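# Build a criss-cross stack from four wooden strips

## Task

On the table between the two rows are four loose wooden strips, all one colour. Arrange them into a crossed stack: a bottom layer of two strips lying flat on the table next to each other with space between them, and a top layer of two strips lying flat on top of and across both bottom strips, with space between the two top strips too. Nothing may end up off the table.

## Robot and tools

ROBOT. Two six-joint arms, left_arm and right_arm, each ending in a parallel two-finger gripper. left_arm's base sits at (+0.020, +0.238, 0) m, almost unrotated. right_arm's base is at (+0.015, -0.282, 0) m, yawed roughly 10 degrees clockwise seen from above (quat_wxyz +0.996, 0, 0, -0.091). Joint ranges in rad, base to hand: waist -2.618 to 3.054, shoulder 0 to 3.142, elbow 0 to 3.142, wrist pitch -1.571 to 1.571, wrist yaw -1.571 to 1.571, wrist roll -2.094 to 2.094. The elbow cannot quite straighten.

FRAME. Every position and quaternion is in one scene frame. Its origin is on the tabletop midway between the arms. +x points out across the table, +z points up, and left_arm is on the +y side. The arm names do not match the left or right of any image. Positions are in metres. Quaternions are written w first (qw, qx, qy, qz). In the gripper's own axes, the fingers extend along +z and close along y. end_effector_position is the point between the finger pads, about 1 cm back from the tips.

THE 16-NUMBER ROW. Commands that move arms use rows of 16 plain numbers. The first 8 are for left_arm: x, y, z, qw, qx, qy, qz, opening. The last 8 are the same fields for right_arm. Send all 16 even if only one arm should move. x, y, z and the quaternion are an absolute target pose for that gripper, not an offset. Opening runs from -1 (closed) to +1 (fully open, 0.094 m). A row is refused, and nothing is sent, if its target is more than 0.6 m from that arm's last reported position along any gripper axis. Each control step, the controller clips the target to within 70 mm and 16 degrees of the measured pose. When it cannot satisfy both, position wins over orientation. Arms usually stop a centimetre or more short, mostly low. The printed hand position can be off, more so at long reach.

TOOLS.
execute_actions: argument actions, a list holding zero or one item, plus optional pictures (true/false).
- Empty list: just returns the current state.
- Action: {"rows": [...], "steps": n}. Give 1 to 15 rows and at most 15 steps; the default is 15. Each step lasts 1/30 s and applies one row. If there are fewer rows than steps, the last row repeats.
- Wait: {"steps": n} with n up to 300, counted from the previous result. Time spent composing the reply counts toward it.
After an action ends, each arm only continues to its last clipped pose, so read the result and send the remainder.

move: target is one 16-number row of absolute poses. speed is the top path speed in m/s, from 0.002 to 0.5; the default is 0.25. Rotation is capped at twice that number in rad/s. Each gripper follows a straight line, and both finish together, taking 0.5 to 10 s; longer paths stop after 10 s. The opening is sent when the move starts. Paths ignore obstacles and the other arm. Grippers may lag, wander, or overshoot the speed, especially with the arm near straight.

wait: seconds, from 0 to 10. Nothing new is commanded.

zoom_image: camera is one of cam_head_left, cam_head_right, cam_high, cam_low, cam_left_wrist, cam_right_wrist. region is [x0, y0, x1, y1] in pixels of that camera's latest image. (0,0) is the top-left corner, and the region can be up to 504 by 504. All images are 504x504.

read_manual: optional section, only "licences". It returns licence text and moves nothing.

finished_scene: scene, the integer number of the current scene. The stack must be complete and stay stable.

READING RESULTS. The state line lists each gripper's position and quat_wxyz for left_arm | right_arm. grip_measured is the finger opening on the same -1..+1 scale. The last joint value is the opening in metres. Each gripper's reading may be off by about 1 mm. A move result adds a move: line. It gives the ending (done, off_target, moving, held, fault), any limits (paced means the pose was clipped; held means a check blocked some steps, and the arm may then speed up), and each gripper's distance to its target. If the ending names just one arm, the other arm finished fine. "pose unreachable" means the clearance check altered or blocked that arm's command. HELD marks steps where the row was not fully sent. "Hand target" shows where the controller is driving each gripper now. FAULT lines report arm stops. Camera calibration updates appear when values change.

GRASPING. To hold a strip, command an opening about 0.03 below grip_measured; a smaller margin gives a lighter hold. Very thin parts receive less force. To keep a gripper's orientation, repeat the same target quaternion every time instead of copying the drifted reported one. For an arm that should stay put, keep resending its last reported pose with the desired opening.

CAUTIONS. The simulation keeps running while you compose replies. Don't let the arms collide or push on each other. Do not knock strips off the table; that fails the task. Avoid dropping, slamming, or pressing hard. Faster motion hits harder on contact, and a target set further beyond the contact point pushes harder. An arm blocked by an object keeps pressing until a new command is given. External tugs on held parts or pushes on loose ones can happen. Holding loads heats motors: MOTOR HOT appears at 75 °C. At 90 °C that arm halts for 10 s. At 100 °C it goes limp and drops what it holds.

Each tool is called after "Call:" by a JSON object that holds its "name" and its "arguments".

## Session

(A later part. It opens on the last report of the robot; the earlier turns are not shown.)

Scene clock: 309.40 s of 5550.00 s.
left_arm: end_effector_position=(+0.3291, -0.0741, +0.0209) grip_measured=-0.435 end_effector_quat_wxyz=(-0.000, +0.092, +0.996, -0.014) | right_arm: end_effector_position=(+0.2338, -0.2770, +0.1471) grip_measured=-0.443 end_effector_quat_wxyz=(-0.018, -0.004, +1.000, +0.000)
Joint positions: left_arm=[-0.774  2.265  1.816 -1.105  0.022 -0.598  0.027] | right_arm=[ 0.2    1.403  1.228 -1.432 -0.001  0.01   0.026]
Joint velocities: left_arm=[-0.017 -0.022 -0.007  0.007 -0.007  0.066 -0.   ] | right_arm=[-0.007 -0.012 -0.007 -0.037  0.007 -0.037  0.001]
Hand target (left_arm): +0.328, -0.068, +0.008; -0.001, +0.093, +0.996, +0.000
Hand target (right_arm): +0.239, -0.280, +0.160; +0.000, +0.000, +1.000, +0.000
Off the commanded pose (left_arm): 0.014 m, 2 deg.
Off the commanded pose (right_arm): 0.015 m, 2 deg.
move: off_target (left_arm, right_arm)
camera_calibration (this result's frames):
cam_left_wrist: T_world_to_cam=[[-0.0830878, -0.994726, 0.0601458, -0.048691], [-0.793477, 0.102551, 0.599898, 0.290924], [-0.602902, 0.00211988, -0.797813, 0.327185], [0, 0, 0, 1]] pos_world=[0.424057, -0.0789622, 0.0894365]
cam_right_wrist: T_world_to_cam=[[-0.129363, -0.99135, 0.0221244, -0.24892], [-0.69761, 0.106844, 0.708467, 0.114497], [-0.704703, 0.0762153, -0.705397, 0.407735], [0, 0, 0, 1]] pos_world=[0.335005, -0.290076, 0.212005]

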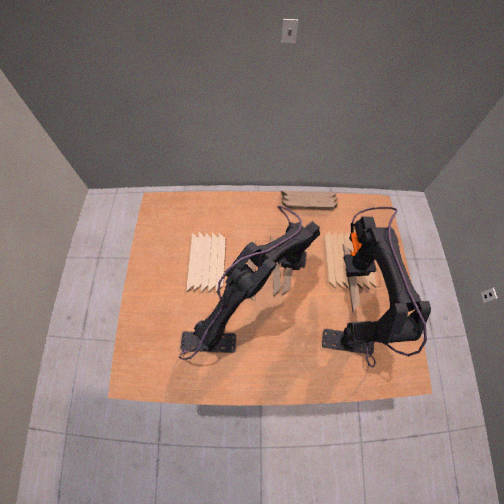

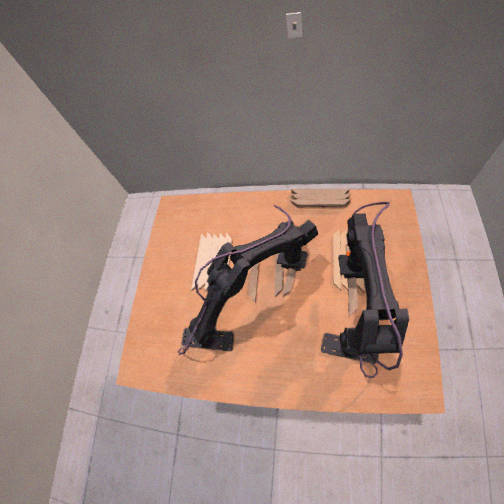

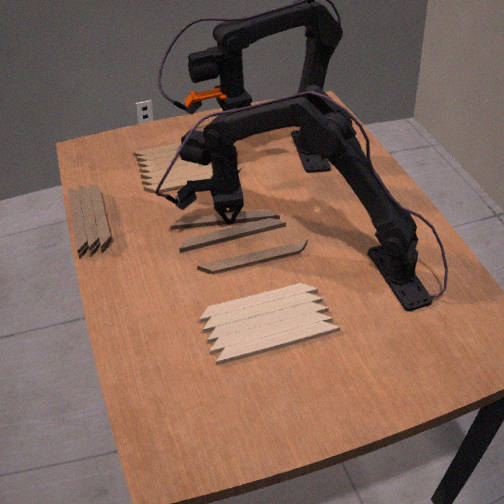

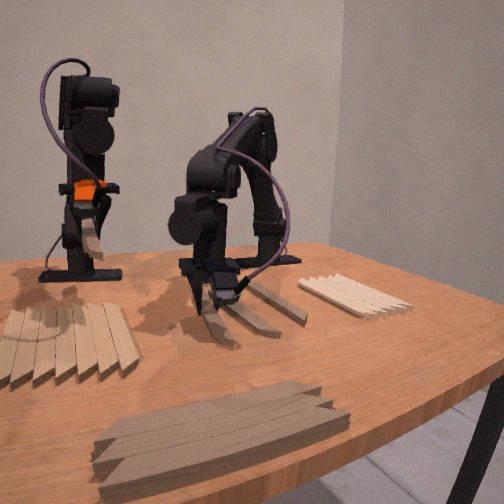

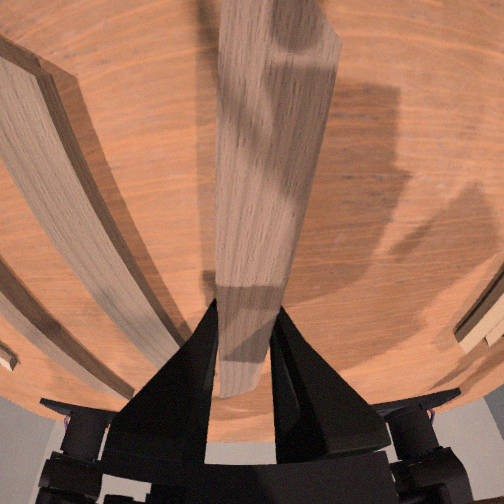

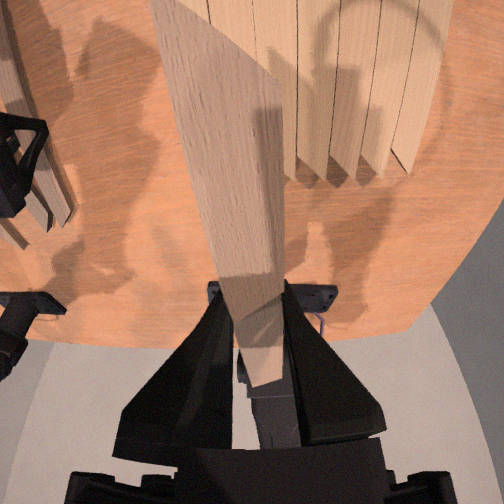

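Call:
{"name": "move", "arguments": {"target": [0.328,-0.07,0.09,0,0.093,0.9957,0,-0.52, 0.24,-0.28,0.16,0,0,1,0,-0.52], "speed": 0.08}}

Call:
{"name": "move", "arguments": {"target": [0.27,0.028,0.09,0,0.7071,0.7071,0,-0.52, 0.24,-0.28,0.16,0,0,1,0,-0.52], "speed": 0.25}}

Scene clock: 313.53 s of 5550.00 s.
left_arm: end_effector_position=(+0.3201, -0.0637, +0.0666) grip_measured=-0.435 end_effector_quat_wxyz=(-0.028, +0.092, +0.995, +0.013) | right_arm: end_effector_position=(+0.2338, -0.2770, +0.1471) grip_measured=-0.443 end_effector_quat_wxyz=(-0.018, -0.004, +1.000, +0.000)
Joint positions: left_arm=[-0.774  2.265  1.997 -1.362  0.017 -0.598  0.027] | right_arm=[ 0.2    1.403  1.228 -1.432 -0.001  0.01   0.026]
Joint velocities: left_arm=[ 0.017  0.007 -0.007  0.022  0.022 -0.007 -0.001] | right_arm=[-0.017  0.002 -0.007  0.007  0.051 -0.022  0.   ]
Hand target (left_arm): +0.326, -0.068, +0.090; -0.000, +0.093, +0.996, -0.001
Hand target (right_arm): +0.239, -0.280, +0.160; +0.000, +0.000, +1.000, +0.000
Off the commanded pose (left_arm): 0.025 m, 4 deg.
Off the commanded pose (right_arm): 0.015 m, 2 deg.
move: off_target (left_arm, right_arm)
camera_calibration (this result's frames):
cam_left_wrist: T_world_to_cam=[[-0.0815335, -0.99665, 0.006367, -0.0389012], [-0.762161, 0.0664644, 0.643967, 0.240105], [-0.642233, 0.0476522, -0.765027, 0.371462], [0, 0, 0, 1]] pos_world=[0.418392, -0.0724303, 0.129806]
cam_right_wrist: T_world_to_cam=[[-0.129363, -0.99135, 0.0221244, -0.24892], [-0.69761, 0.106844, 0.708467, 0.114497], [-0.704703, 0.0762153, -0.705397, 0.407735], [0, 0, 0, 1]] pos_world=[0.335005, -0.290076, 0.212005]

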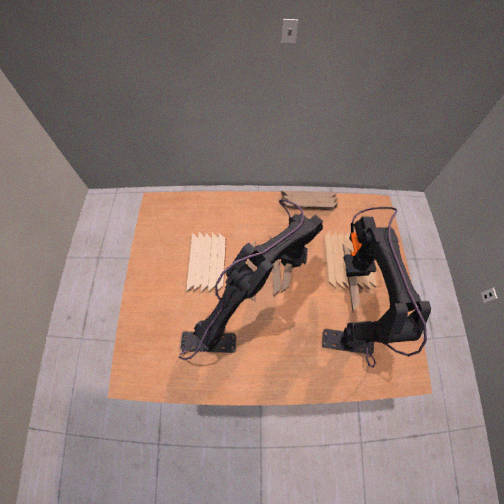

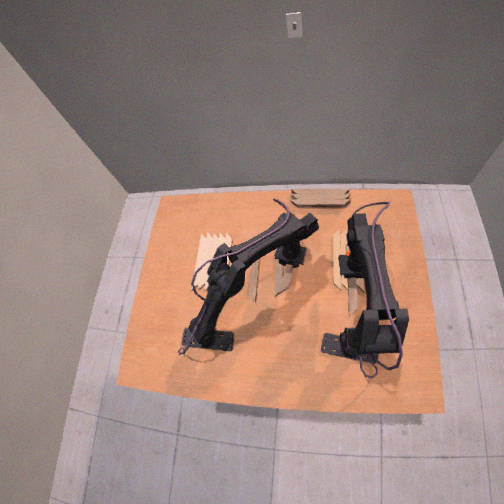

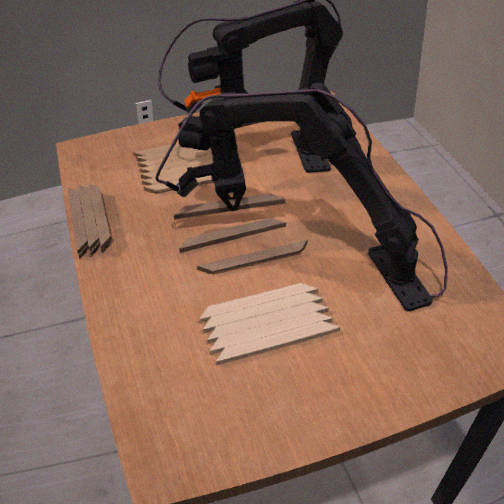

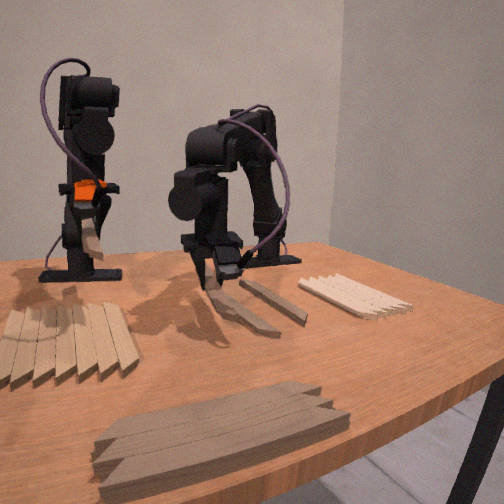

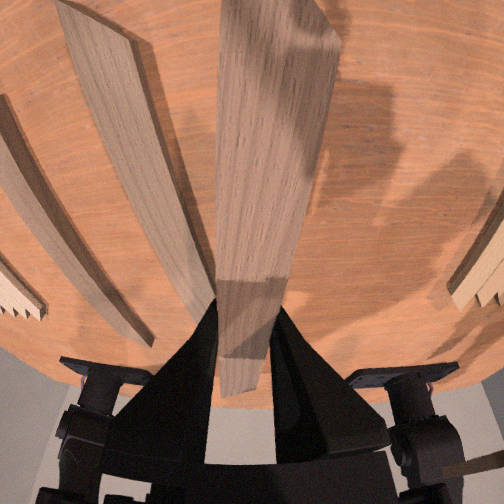

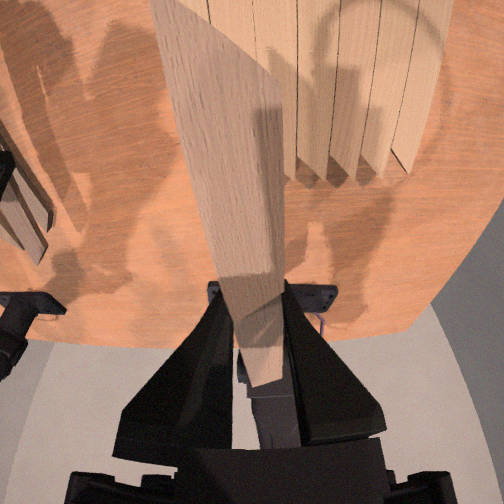

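Scene clock: 316.90 s of 5550.00 s.
left_arm: end_effector_position=(+0.2684, +0.0245, +0.0832) grip_measured=-0.435 end_effector_quat_wxyz=(-0.014, +0.707, +0.707, +0.001) | right_arm: end_effector_position=(+0.2338, -0.2770, +0.1471) grip_measured=-0.443 end_effector_quat_wxyz=(-0.018, -0.004, +1.000, +0.000)
Joint positions: left_arm=[-0.707  1.826  1.416 -1.189 -0.005  0.856  0.027] | right_arm=[ 0.2    1.403  1.228 -1.432 -0.001  0.01   0.026]
Joint velocities: left_arm=[-0.002 -0.002  0.012  0.066 -0.037  0.007  0.   ] | right_arm=[ 0.007  0.002  0.017 -0.022  0.022  0.037  0.   ]
Hand target (left_arm): +0.269, +0.027, +0.089; -0.000, +0.707, +0.707, +0.002
Hand target (right_arm): +0.239, -0.280, +0.160; +0.000, +0.000, +1.000, +0.000
Off the commanded pose (left_arm): 0.008 m, 2 deg.
Off the commanded pose (right_arm): 0.015 m, 2 deg.
move: off_target (right_arm)
camera_calibration (this result's frames):
cam_left_wrist: T_world_to_cam=[[-0.993627, -0.102274, 0.0473831, 0.264216], [-0.0512756, 0.784489, 0.61802, -0.0221293], [-0.100379, 0.611651, -0.784734, 0.189124], [0, 0, 0, 1]] pos_world=[0.280381, -0.0712958, 0.149569]
cam_right_wrist: T_world_to_cam=[[-0.129363, -0.99135, 0.0221244, -0.24892], [-0.69761, 0.106844, 0.708467, 0.114497], [-0.704703, 0.0762153, -0.705397, 0.407735], [0, 0, 0, 1]] pos_world=[0.335005, -0.290076, 0.212005]

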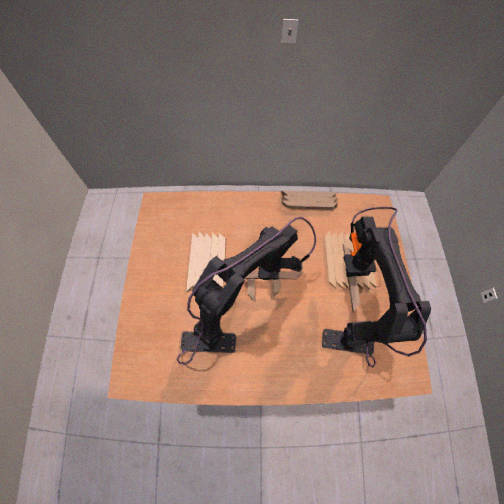

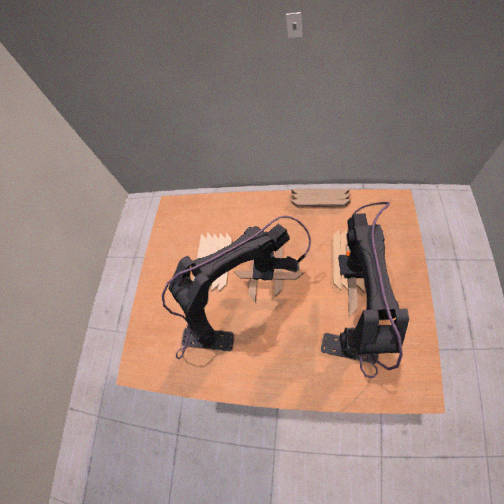

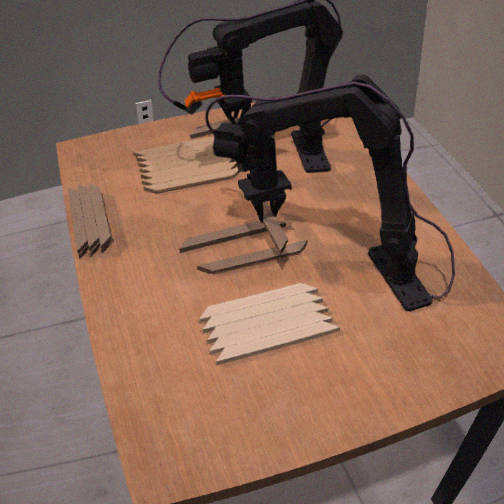

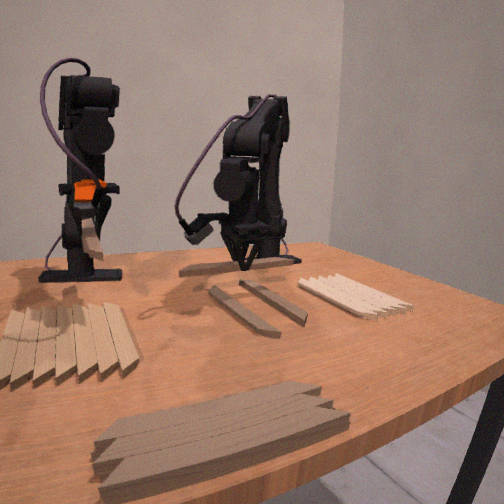

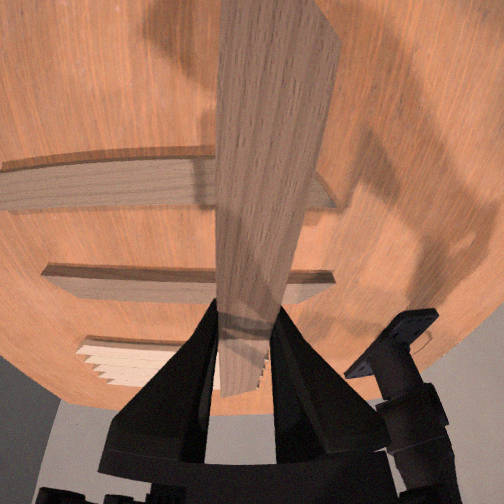

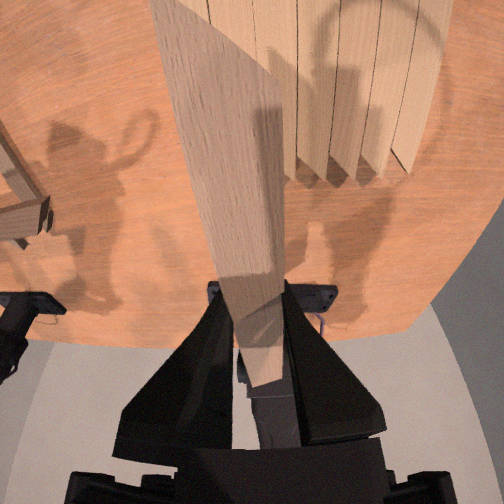

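Call:
{"name": "move", "arguments": {"target": [0.28,0.028,0.035,0,0.7071,0.7071,0,-0.52, 0.24,-0.28,0.16,0,-0.7071,0.7071,0,-0.52], "speed": 0.06}}

Scene clock: 331.30 s of 5550.00 s.
left_arm: end_effector_position=(+0.2805, +0.0215, +0.0583) grip_measured=-0.435 end_effector_quat_wxyz=(+0.012, +0.709, +0.706, +0.003) | right_arm: end_effector_position=(+0.2338, -0.2774, +0.1471) grip_measured=-0.442 end_effector_quat_wxyz=(-0.015, -0.565, +0.825, +0.009)
Joint positions: left_arm=[-0.69   1.839  1.332 -1.039 -0.005  0.877  0.027] | right_arm=[ 0.2    1.403  1.228 -1.432  0.001 -1.184  0.026]
Joint velocities: left_arm=[-0.002  0.022  0.007 -0.022  0.095  0.095  0.   ] | right_arm=[-0.007  0.007  0.002 -0.051 -0.007  0.037  0.   ]
Hand target (left_arm): +0.278, +0.027, +0.047; -0.003, +0.707, +0.707, +0.001
Hand target (right_arm): +0.238, -0.279, +0.157; -0.004, -0.566, +0.824, +0.000
Off the commanded pose (left_arm): 0.024 m, 1 deg.
Off the commanded pose (right_arm): 0.015 m, 21 deg.
After step 90, 1.13 s passed at rest.
move: off_target (left_arm, right_arm; path cut at 10 s)
camera_calibration (this result's frames):
cam_left_wrist: T_world_to_cam=[[-0.99521, -0.0970988, 0.0113287, 0.279564], [-0.0718598, 0.805201, 0.588632, 0.003269], [-0.0662773, 0.584999, -0.808322, 0.164996], [0, 0, 0, 1]] pos_world=[0.289396, -0.0720094, 0.128279]
cam_right_wrist: T_world_to_cam=[[0.873882, -0.485988, -0.0120599, -0.338626], [-0.341298, -0.630995, 0.696679, -0.171689], [-0.346187, -0.604699, -0.717282, 0.136826], [0, 0, 0, 1]] pos_world=[0.28469, -0.190164, 0.213671]

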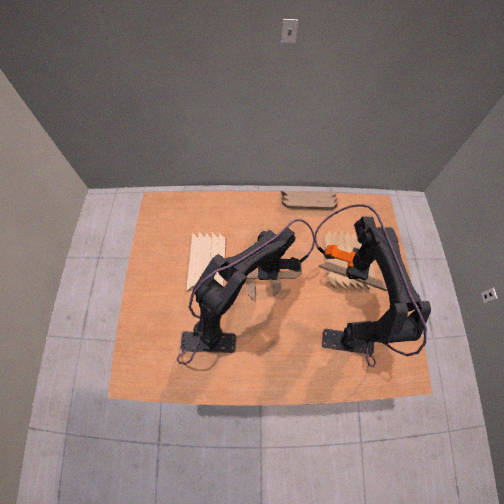

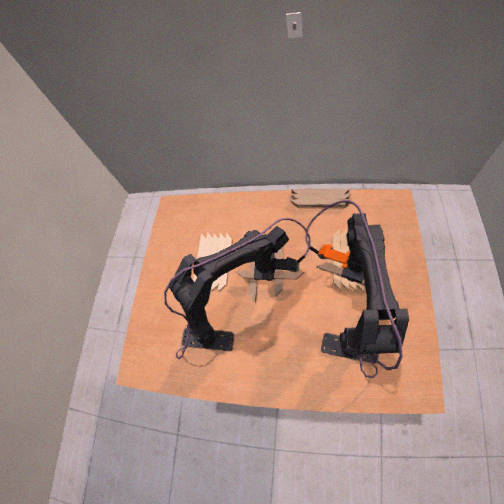

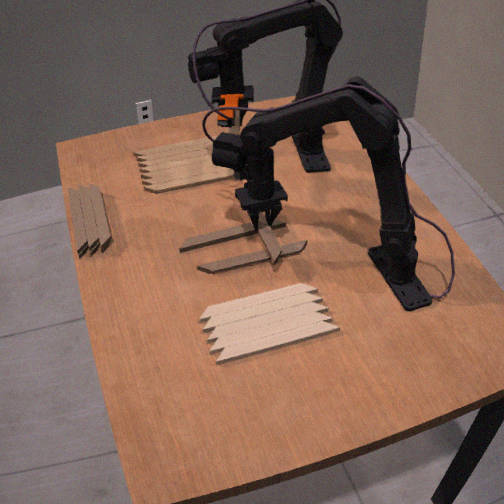

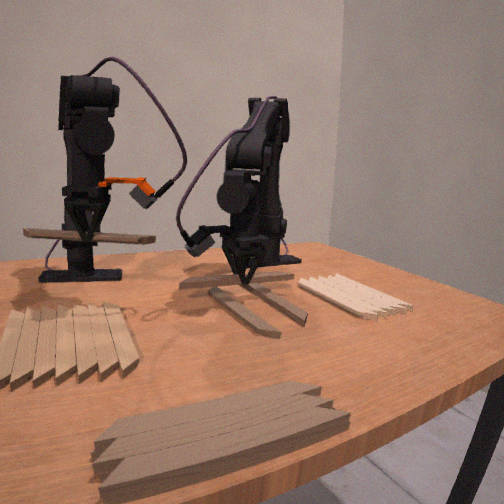

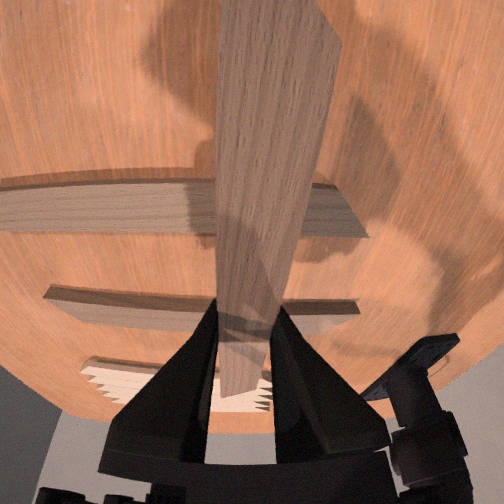

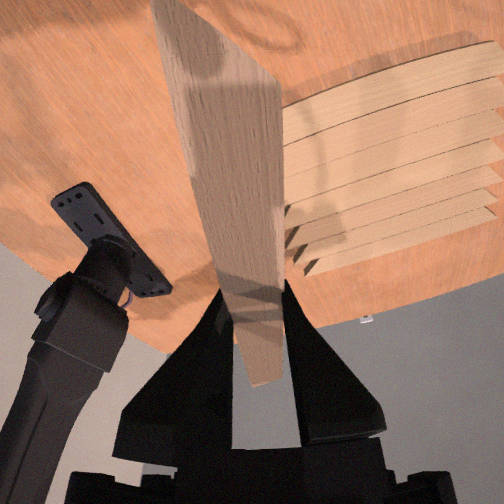

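Call:
{"name": "move", "arguments": {"target": [0.28,0.028,0.027,0,0.7071,0.7071,0,-0.52, 0.24,-0.28,0.16,0,-0.566,0.824,0,-0.52], "speed": 0.05}}

Call:
{"name": "zoom_image", "arguments": {"camera": "cam_low", "region": [150, 220, 350, 350]}}

Scene clock: 334.97 s of 5550.00 s.
left_arm: end_effector_position=(+0.2818, +0.0244, +0.0334) grip_measured=-0.435 end_effector_quat_wxyz=(+0.006, +0.708, +0.706, +0.003) | right_arm: end_effector_position=(+0.2338, -0.2774, +0.1471) grip_measured=-0.442 end_effector_quat_wxyz=(-0.015, -0.569, +0.822, +0.009)
Joint positions: left_arm=[-0.681  1.875  1.276 -0.958 -0.005  0.883  0.027] | right_arm=[ 0.2    1.403  1.228 -1.432  0.001 -1.193  0.026]
Joint velocities: left_arm=[-0.007  0.002 -0.007  0.007 -0.11   0.022 -0.001] | right_arm=[-0.002  0.007 -0.012 -0.007 -0.066  0.037 -0.   ]
Hand target (left_arm): +0.281, +0.028, +0.027; -0.000, +0.707, +0.707, +0.000
Hand target (right_arm): +0.239, -0.280, +0.160; +0.000, -0.566, +0.824, -0.000
Off the commanded pose (left_arm): 0.008 m, 1 deg.
Off the commanded pose (right_arm): 0.015 m, 2 deg.
move: off_target (right_arm)
camera_calibration (this result's frames):
cam_left_wrist: T_world_to_cam=[[-0.994851, -0.0994913, 0.0192979, 0.281052], [-0.0685231, 0.80064, 0.595214, 0.0146881], [-0.0746692, 0.590827, -0.803335, 0.14535], [0, 0, 0, 1]] pos_world=[0.291464, -0.0696745, 0.102599]
cam_right_wrist: T_world_to_cam=[[0.878474, -0.477633, -0.0122362, -0.337356], [-0.335257, -0.634455, 0.696469, -0.17403], [-0.34042, -0.607728, -0.717482, 0.134667], [0, 0, 0, 1]] pos_world=[0.283857, -0.189705, 0.2137]

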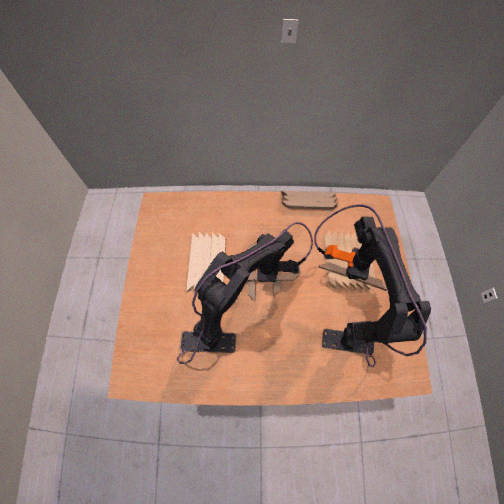

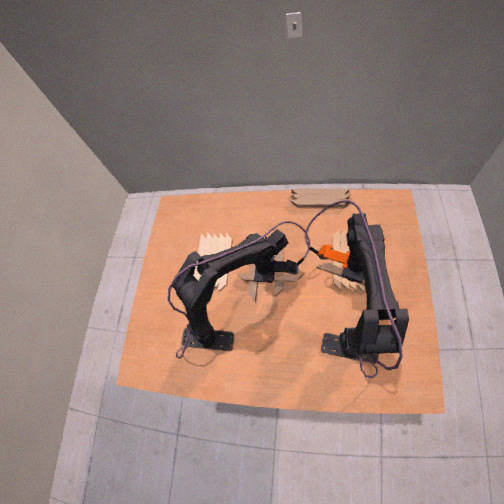

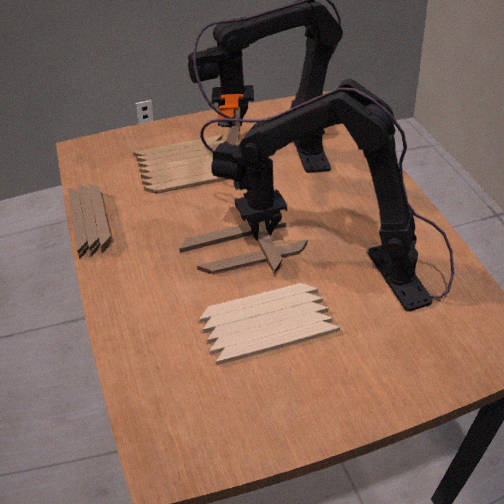

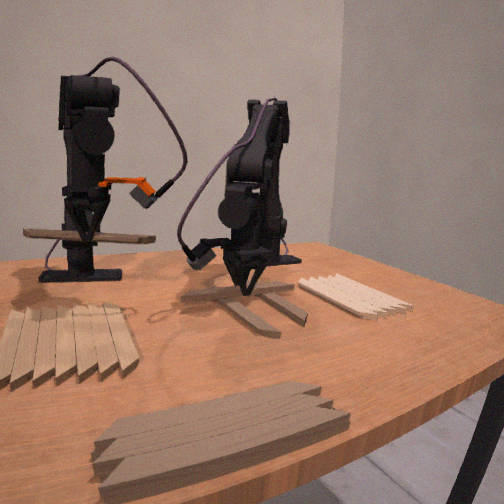

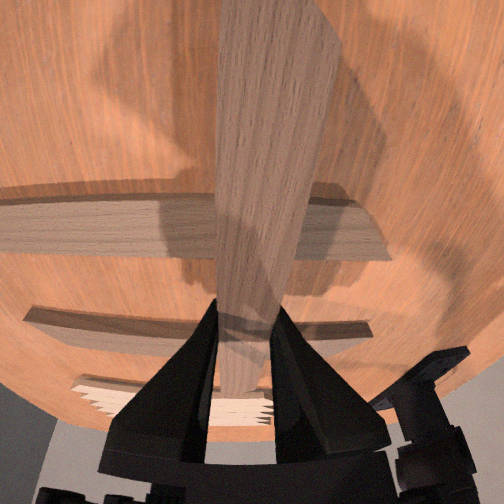

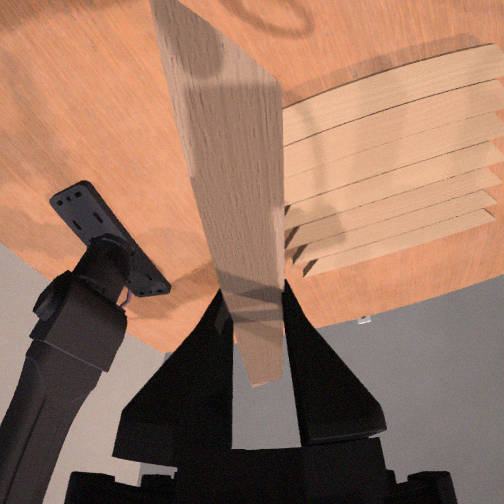

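Region (150, 220, 350, 350) of cam_low's 504x504 image, scaled by 2.520, with more detail than that image has; it fills the top 328 rows of this view, and the rest is white.

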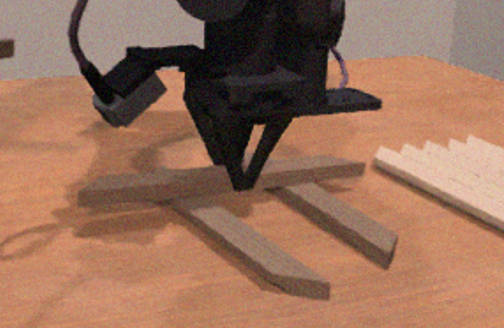

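Call:
{"name": "move", "arguments": {"target": [0.28,0.028,0.021,0,0.7071,0.7071,0,-0.52, 0.24,-0.28,0.16,0,-0.566,0.824,0,-0.52], "speed": 0.02}}

Call:
{"name": "move", "arguments": {"target": [0.28,0.028,0.024,0,0.7071,0.7071,0,-0.05, 0.24,-0.28,0.16,0,-0.566,0.824,0,-0.52], "speed": 0.02}}

Call:
{"name": "move", "arguments": {"target": [0.28,0.028,0.10,0,0.7071,0.7071,0,-0.05, 0.24,-0.28,0.16,0,-0.566,0.824,0,-0.52], "speed": 0.1}}

Scene clock: 339.43 s of 5550.00 s.
left_arm: end_effector_position=(+0.2849, +0.0218, +0.0334) grip_measured=-0.435 end_effector_quat_wxyz=(+0.014, +0.708, +0.706, +0.004) | right_arm: end_effector_position=(+0.2338, -0.2774, +0.1471) grip_measured=-0.442 end_effector_quat_wxyz=(-0.015, -0.569, +0.822, +0.009)
Joint positions: left_arm=[-0.681  1.875  1.276 -0.942 -0.005  0.883  0.027] | right_arm=[ 0.2    1.403  1.228 -1.432  0.001 -1.194  0.026]
Joint velocities: left_arm=[ 0.007 -0.002 -0.002 -0.037 -0.081  0.007 -0.   ] | right_arm=[ 0.007 -0.012 -0.002 -0.095  0.022 -0.037 -0.001]
Hand target (left_arm): +0.280, +0.028, +0.021; -0.000, +0.707, +0.707, +0.000
Hand target (right_arm): +0.239, -0.280, +0.160; +0.000, -0.566, +0.824, -0.000
Off the commanded pose (left_arm): 0.015 m, 2 deg.
Off the commanded pose (right_arm): 0.015 m, 2 deg.
After step 90, 0.33 s passed at rest.
move: off_target (left_arm, right_arm)
camera_calibration (this result's frames):
cam_left_wrist: T_world_to_cam=[[-0.995022, -0.0993502, 0.0077433, 0.284354], [-0.0759974, 0.806803, 0.585912, 0.0192371], [-0.0644578, 0.582407, -0.810338, 0.144693], [0, 0, 0, 1]] pos_world=[0.293727, -0.0715402, 0.103777]
cam_right_wrist: T_world_to_cam=[[0.878656, -0.477298, -0.0122432, -0.337304], [-0.335015, -0.634592, 0.696461, -0.174123], [-0.340189, -0.607848, -0.71749, 0.134581], [0, 0, 0, 1]] pos_world=[0.283824, -0.189687, 0.213701]

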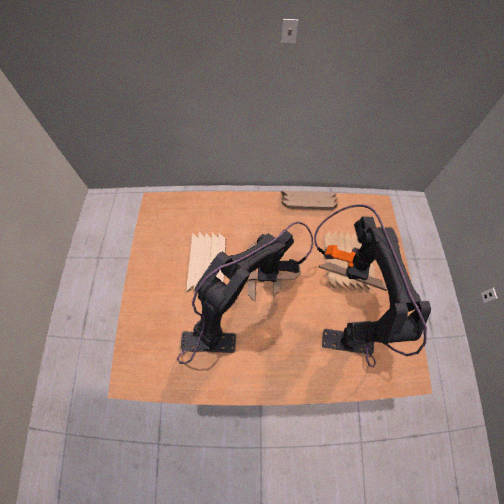

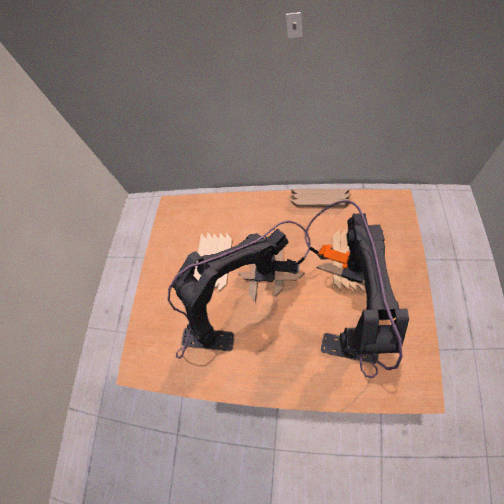

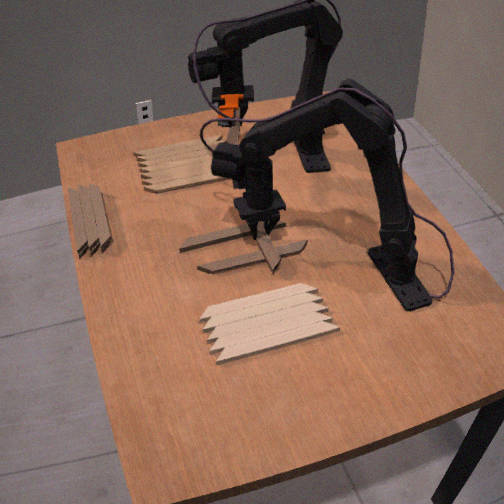

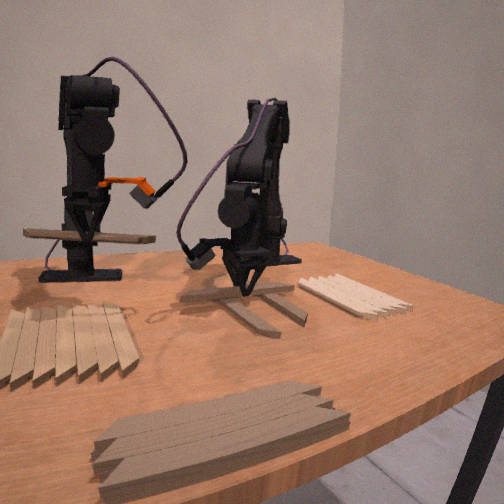

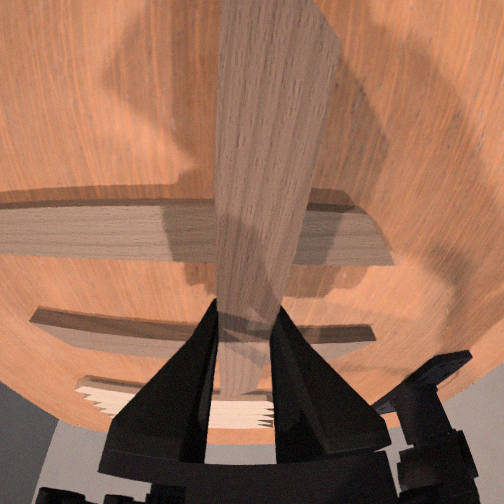

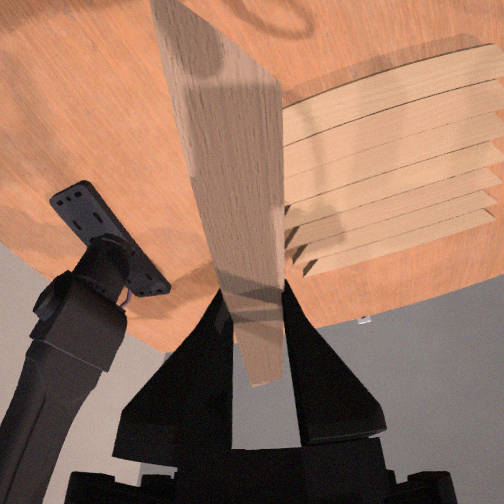

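Scene clock: 340.57 s of 5550.00 s.
left_arm: end_effector_position=(+0.2849, +0.0218, +0.0334) grip_measured=-0.052 end_effector_quat_wxyz=(+0.014, +0.708, +0.706, +0.004) | right_arm: end_effector_position=(+0.2338, -0.2774, +0.1471) grip_measured=-0.442 end_effector_quat_wxyz=(-0.015, -0.569, +0.822, +0.009)
Joint positions: left_arm=[-0.681  1.875  1.276 -0.942 -0.005  0.883  0.045] | right_arm=[ 0.2    1.403  1.228 -1.432  0.001 -1.194  0.026]
Joint velocities: left_arm=[-0.012 -0.007  0.007 -0.066  0.037 -0.022  0.   ] | right_arm=[ 0.002 -0.007  0.002  0.051  0.007  0.022 -0.001]
Hand target (left_arm): +0.280, +0.028, +0.024; -0.000, +0.707, +0.707, -0.000
Hand target (right_arm): +0.239, -0.280, +0.160; +0.000, -0.566, +0.824, -0.000
Off the commanded pose (left_arm): 0.012 m, 2 deg.
Off the commanded pose (right_arm): 0.015 m, 2 deg.
move: off_target (left_arm, right_arm)
camera_calibration (this result's frames):
cam_left_wrist: T_world_to_cam=[[-0.995022, -0.0993502, 0.0077433, 0.284354], [-0.0759974, 0.806803, 0.585912, 0.0192371], [-0.0644578, 0.582407, -0.810338, 0.144693], [0, 0, 0, 1]] pos_world=[0.293727, -0.0715402, 0.103777]
cam_right_wrist: T_world_to_cam=[[0.878656, -0.477298, -0.0122432, -0.337304], [-0.335015, -0.634592, 0.696461, -0.174123], [-0.340189, -0.607848, -0.71749, 0.134581], [0, 0, 0, 1]] pos_world=[0.283824, -0.189687, 0.213701]

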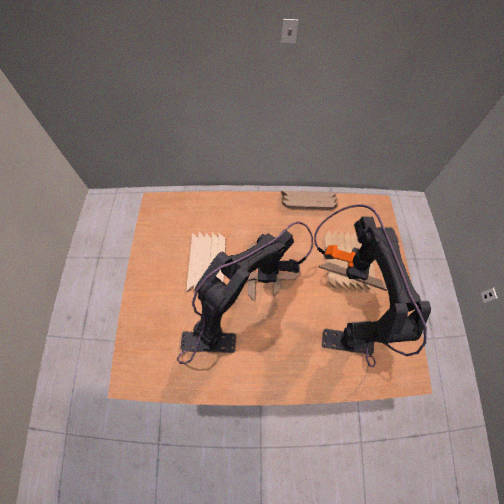

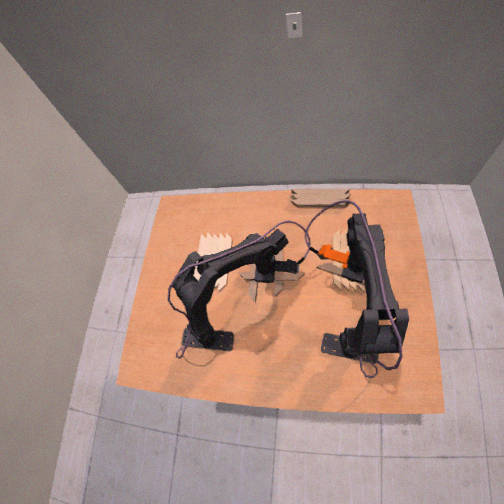

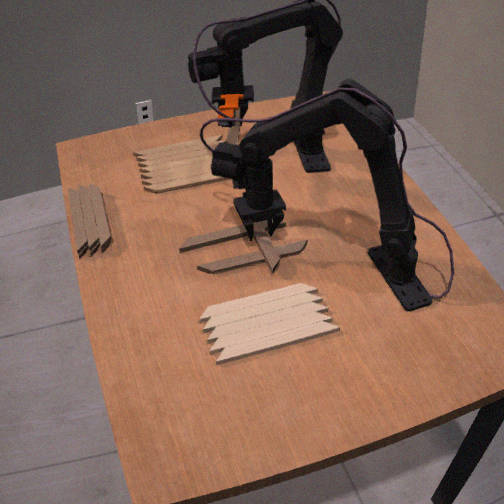

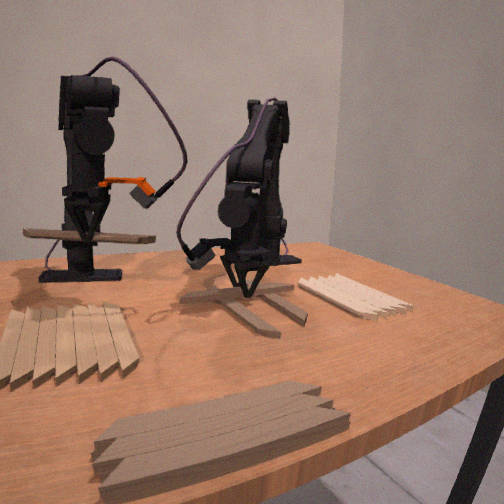

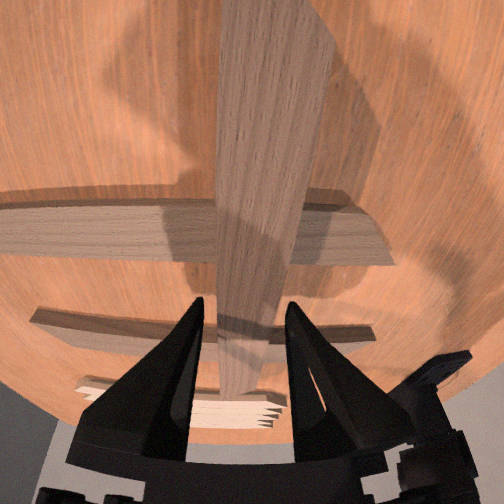

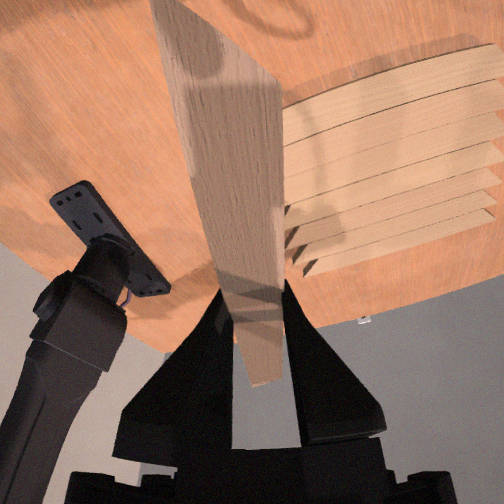

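Scene clock: 341.83 s of 5550.00 s.
left_arm: end_effector_position=(+0.2717, +0.0327, +0.0838) grip_measured=-0.052 end_effector_quat_wxyz=(-0.024, +0.708, +0.706, +0.000) | right_arm: end_effector_position=(+0.2338, -0.2774, +0.1471) grip_measured=-0.442 end_effector_quat_wxyz=(-0.015, -0.569, +0.822, +0.009)
Joint positions: left_arm=[-0.681  1.834  1.428 -1.213 -0.005  0.883  0.045] | right_arm=[ 0.2    1.403  1.228 -1.432  0.001 -1.194  0.026]
Joint velocities: left_arm=[-0.012 -0.017 -0.007  0.007 -0.051 -0.066  0.001] | right_arm=[ 0.012 -0.007 -0.017  0.051 -0.051 -0.037  0.001]
Hand target (left_arm): +0.278, +0.029, +0.100; +0.000, +0.707, +0.707, +0.000
Hand target (right_arm): +0.239, -0.280, +0.160; +0.000, -0.566, +0.824, -0.000
Off the commanded pose (left_arm): 0.019 m, 3 deg.
Off the commanded pose (right_arm): 0.015 m, 2 deg.
move: off_target (left_arm, right_arm)
camera_calibration (this result's frames):
cam_left_wrist: T_world_to_cam=[[-0.992931, -0.101074, 0.0622212, 0.266812], [-0.0397031, 0.776876, 0.6284, -0.0324842], [-0.111853, 0.621488, -0.775398, 0.186928], [0, 0, 0, 1]] pos_world=[0.284545, -0.0639692, 0.148755]
cam_right_wrist: T_world_to_cam=[[0.878656, -0.477298, -0.0122432, -0.337304], [-0.335015, -0.634592, 0.696461, -0.174123], [-0.340189, -0.607848, -0.71749, 0.134581], [0, 0, 0, 1]] pos_world=[0.283824, -0.189687, 0.213701]

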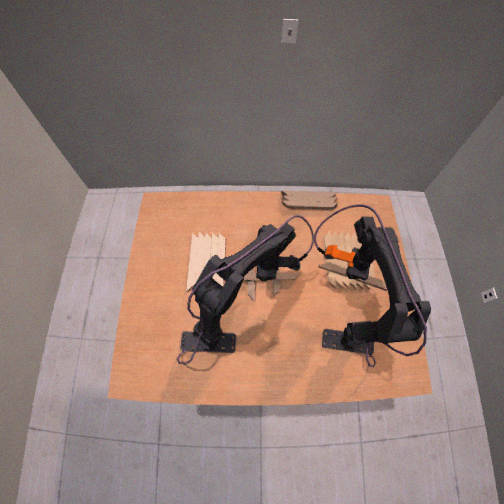

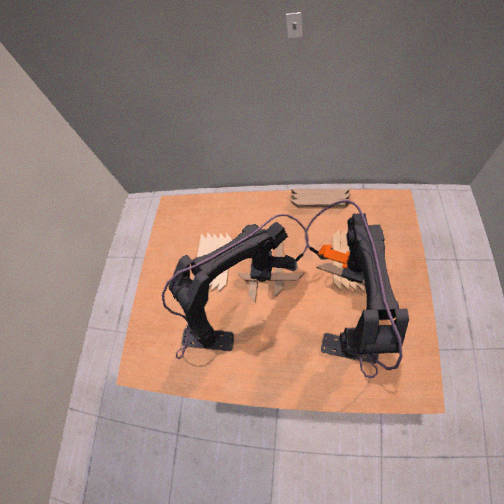

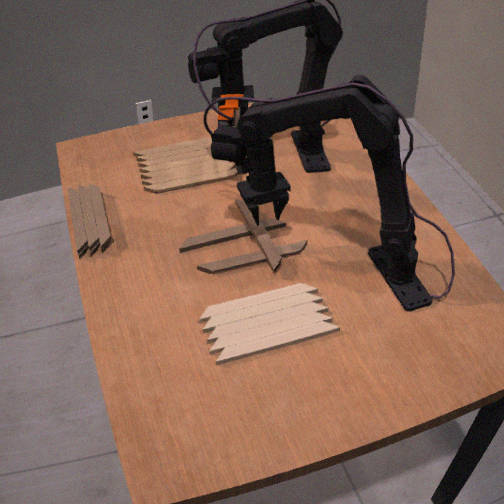

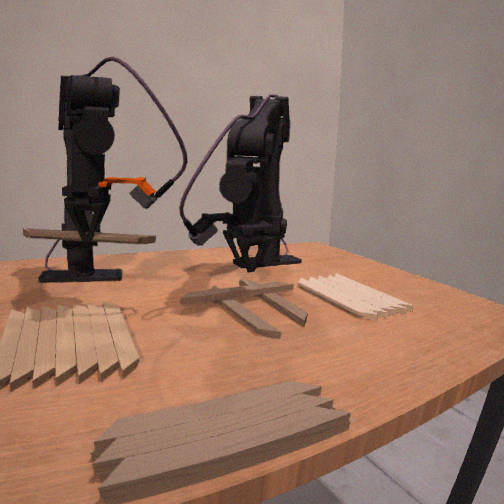

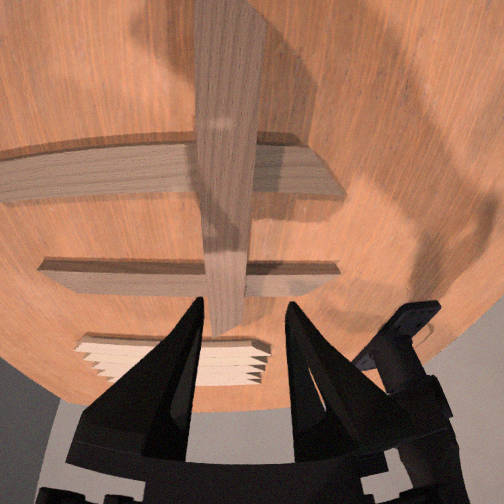

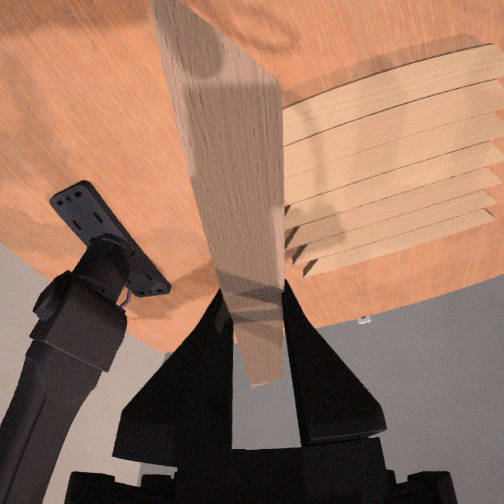

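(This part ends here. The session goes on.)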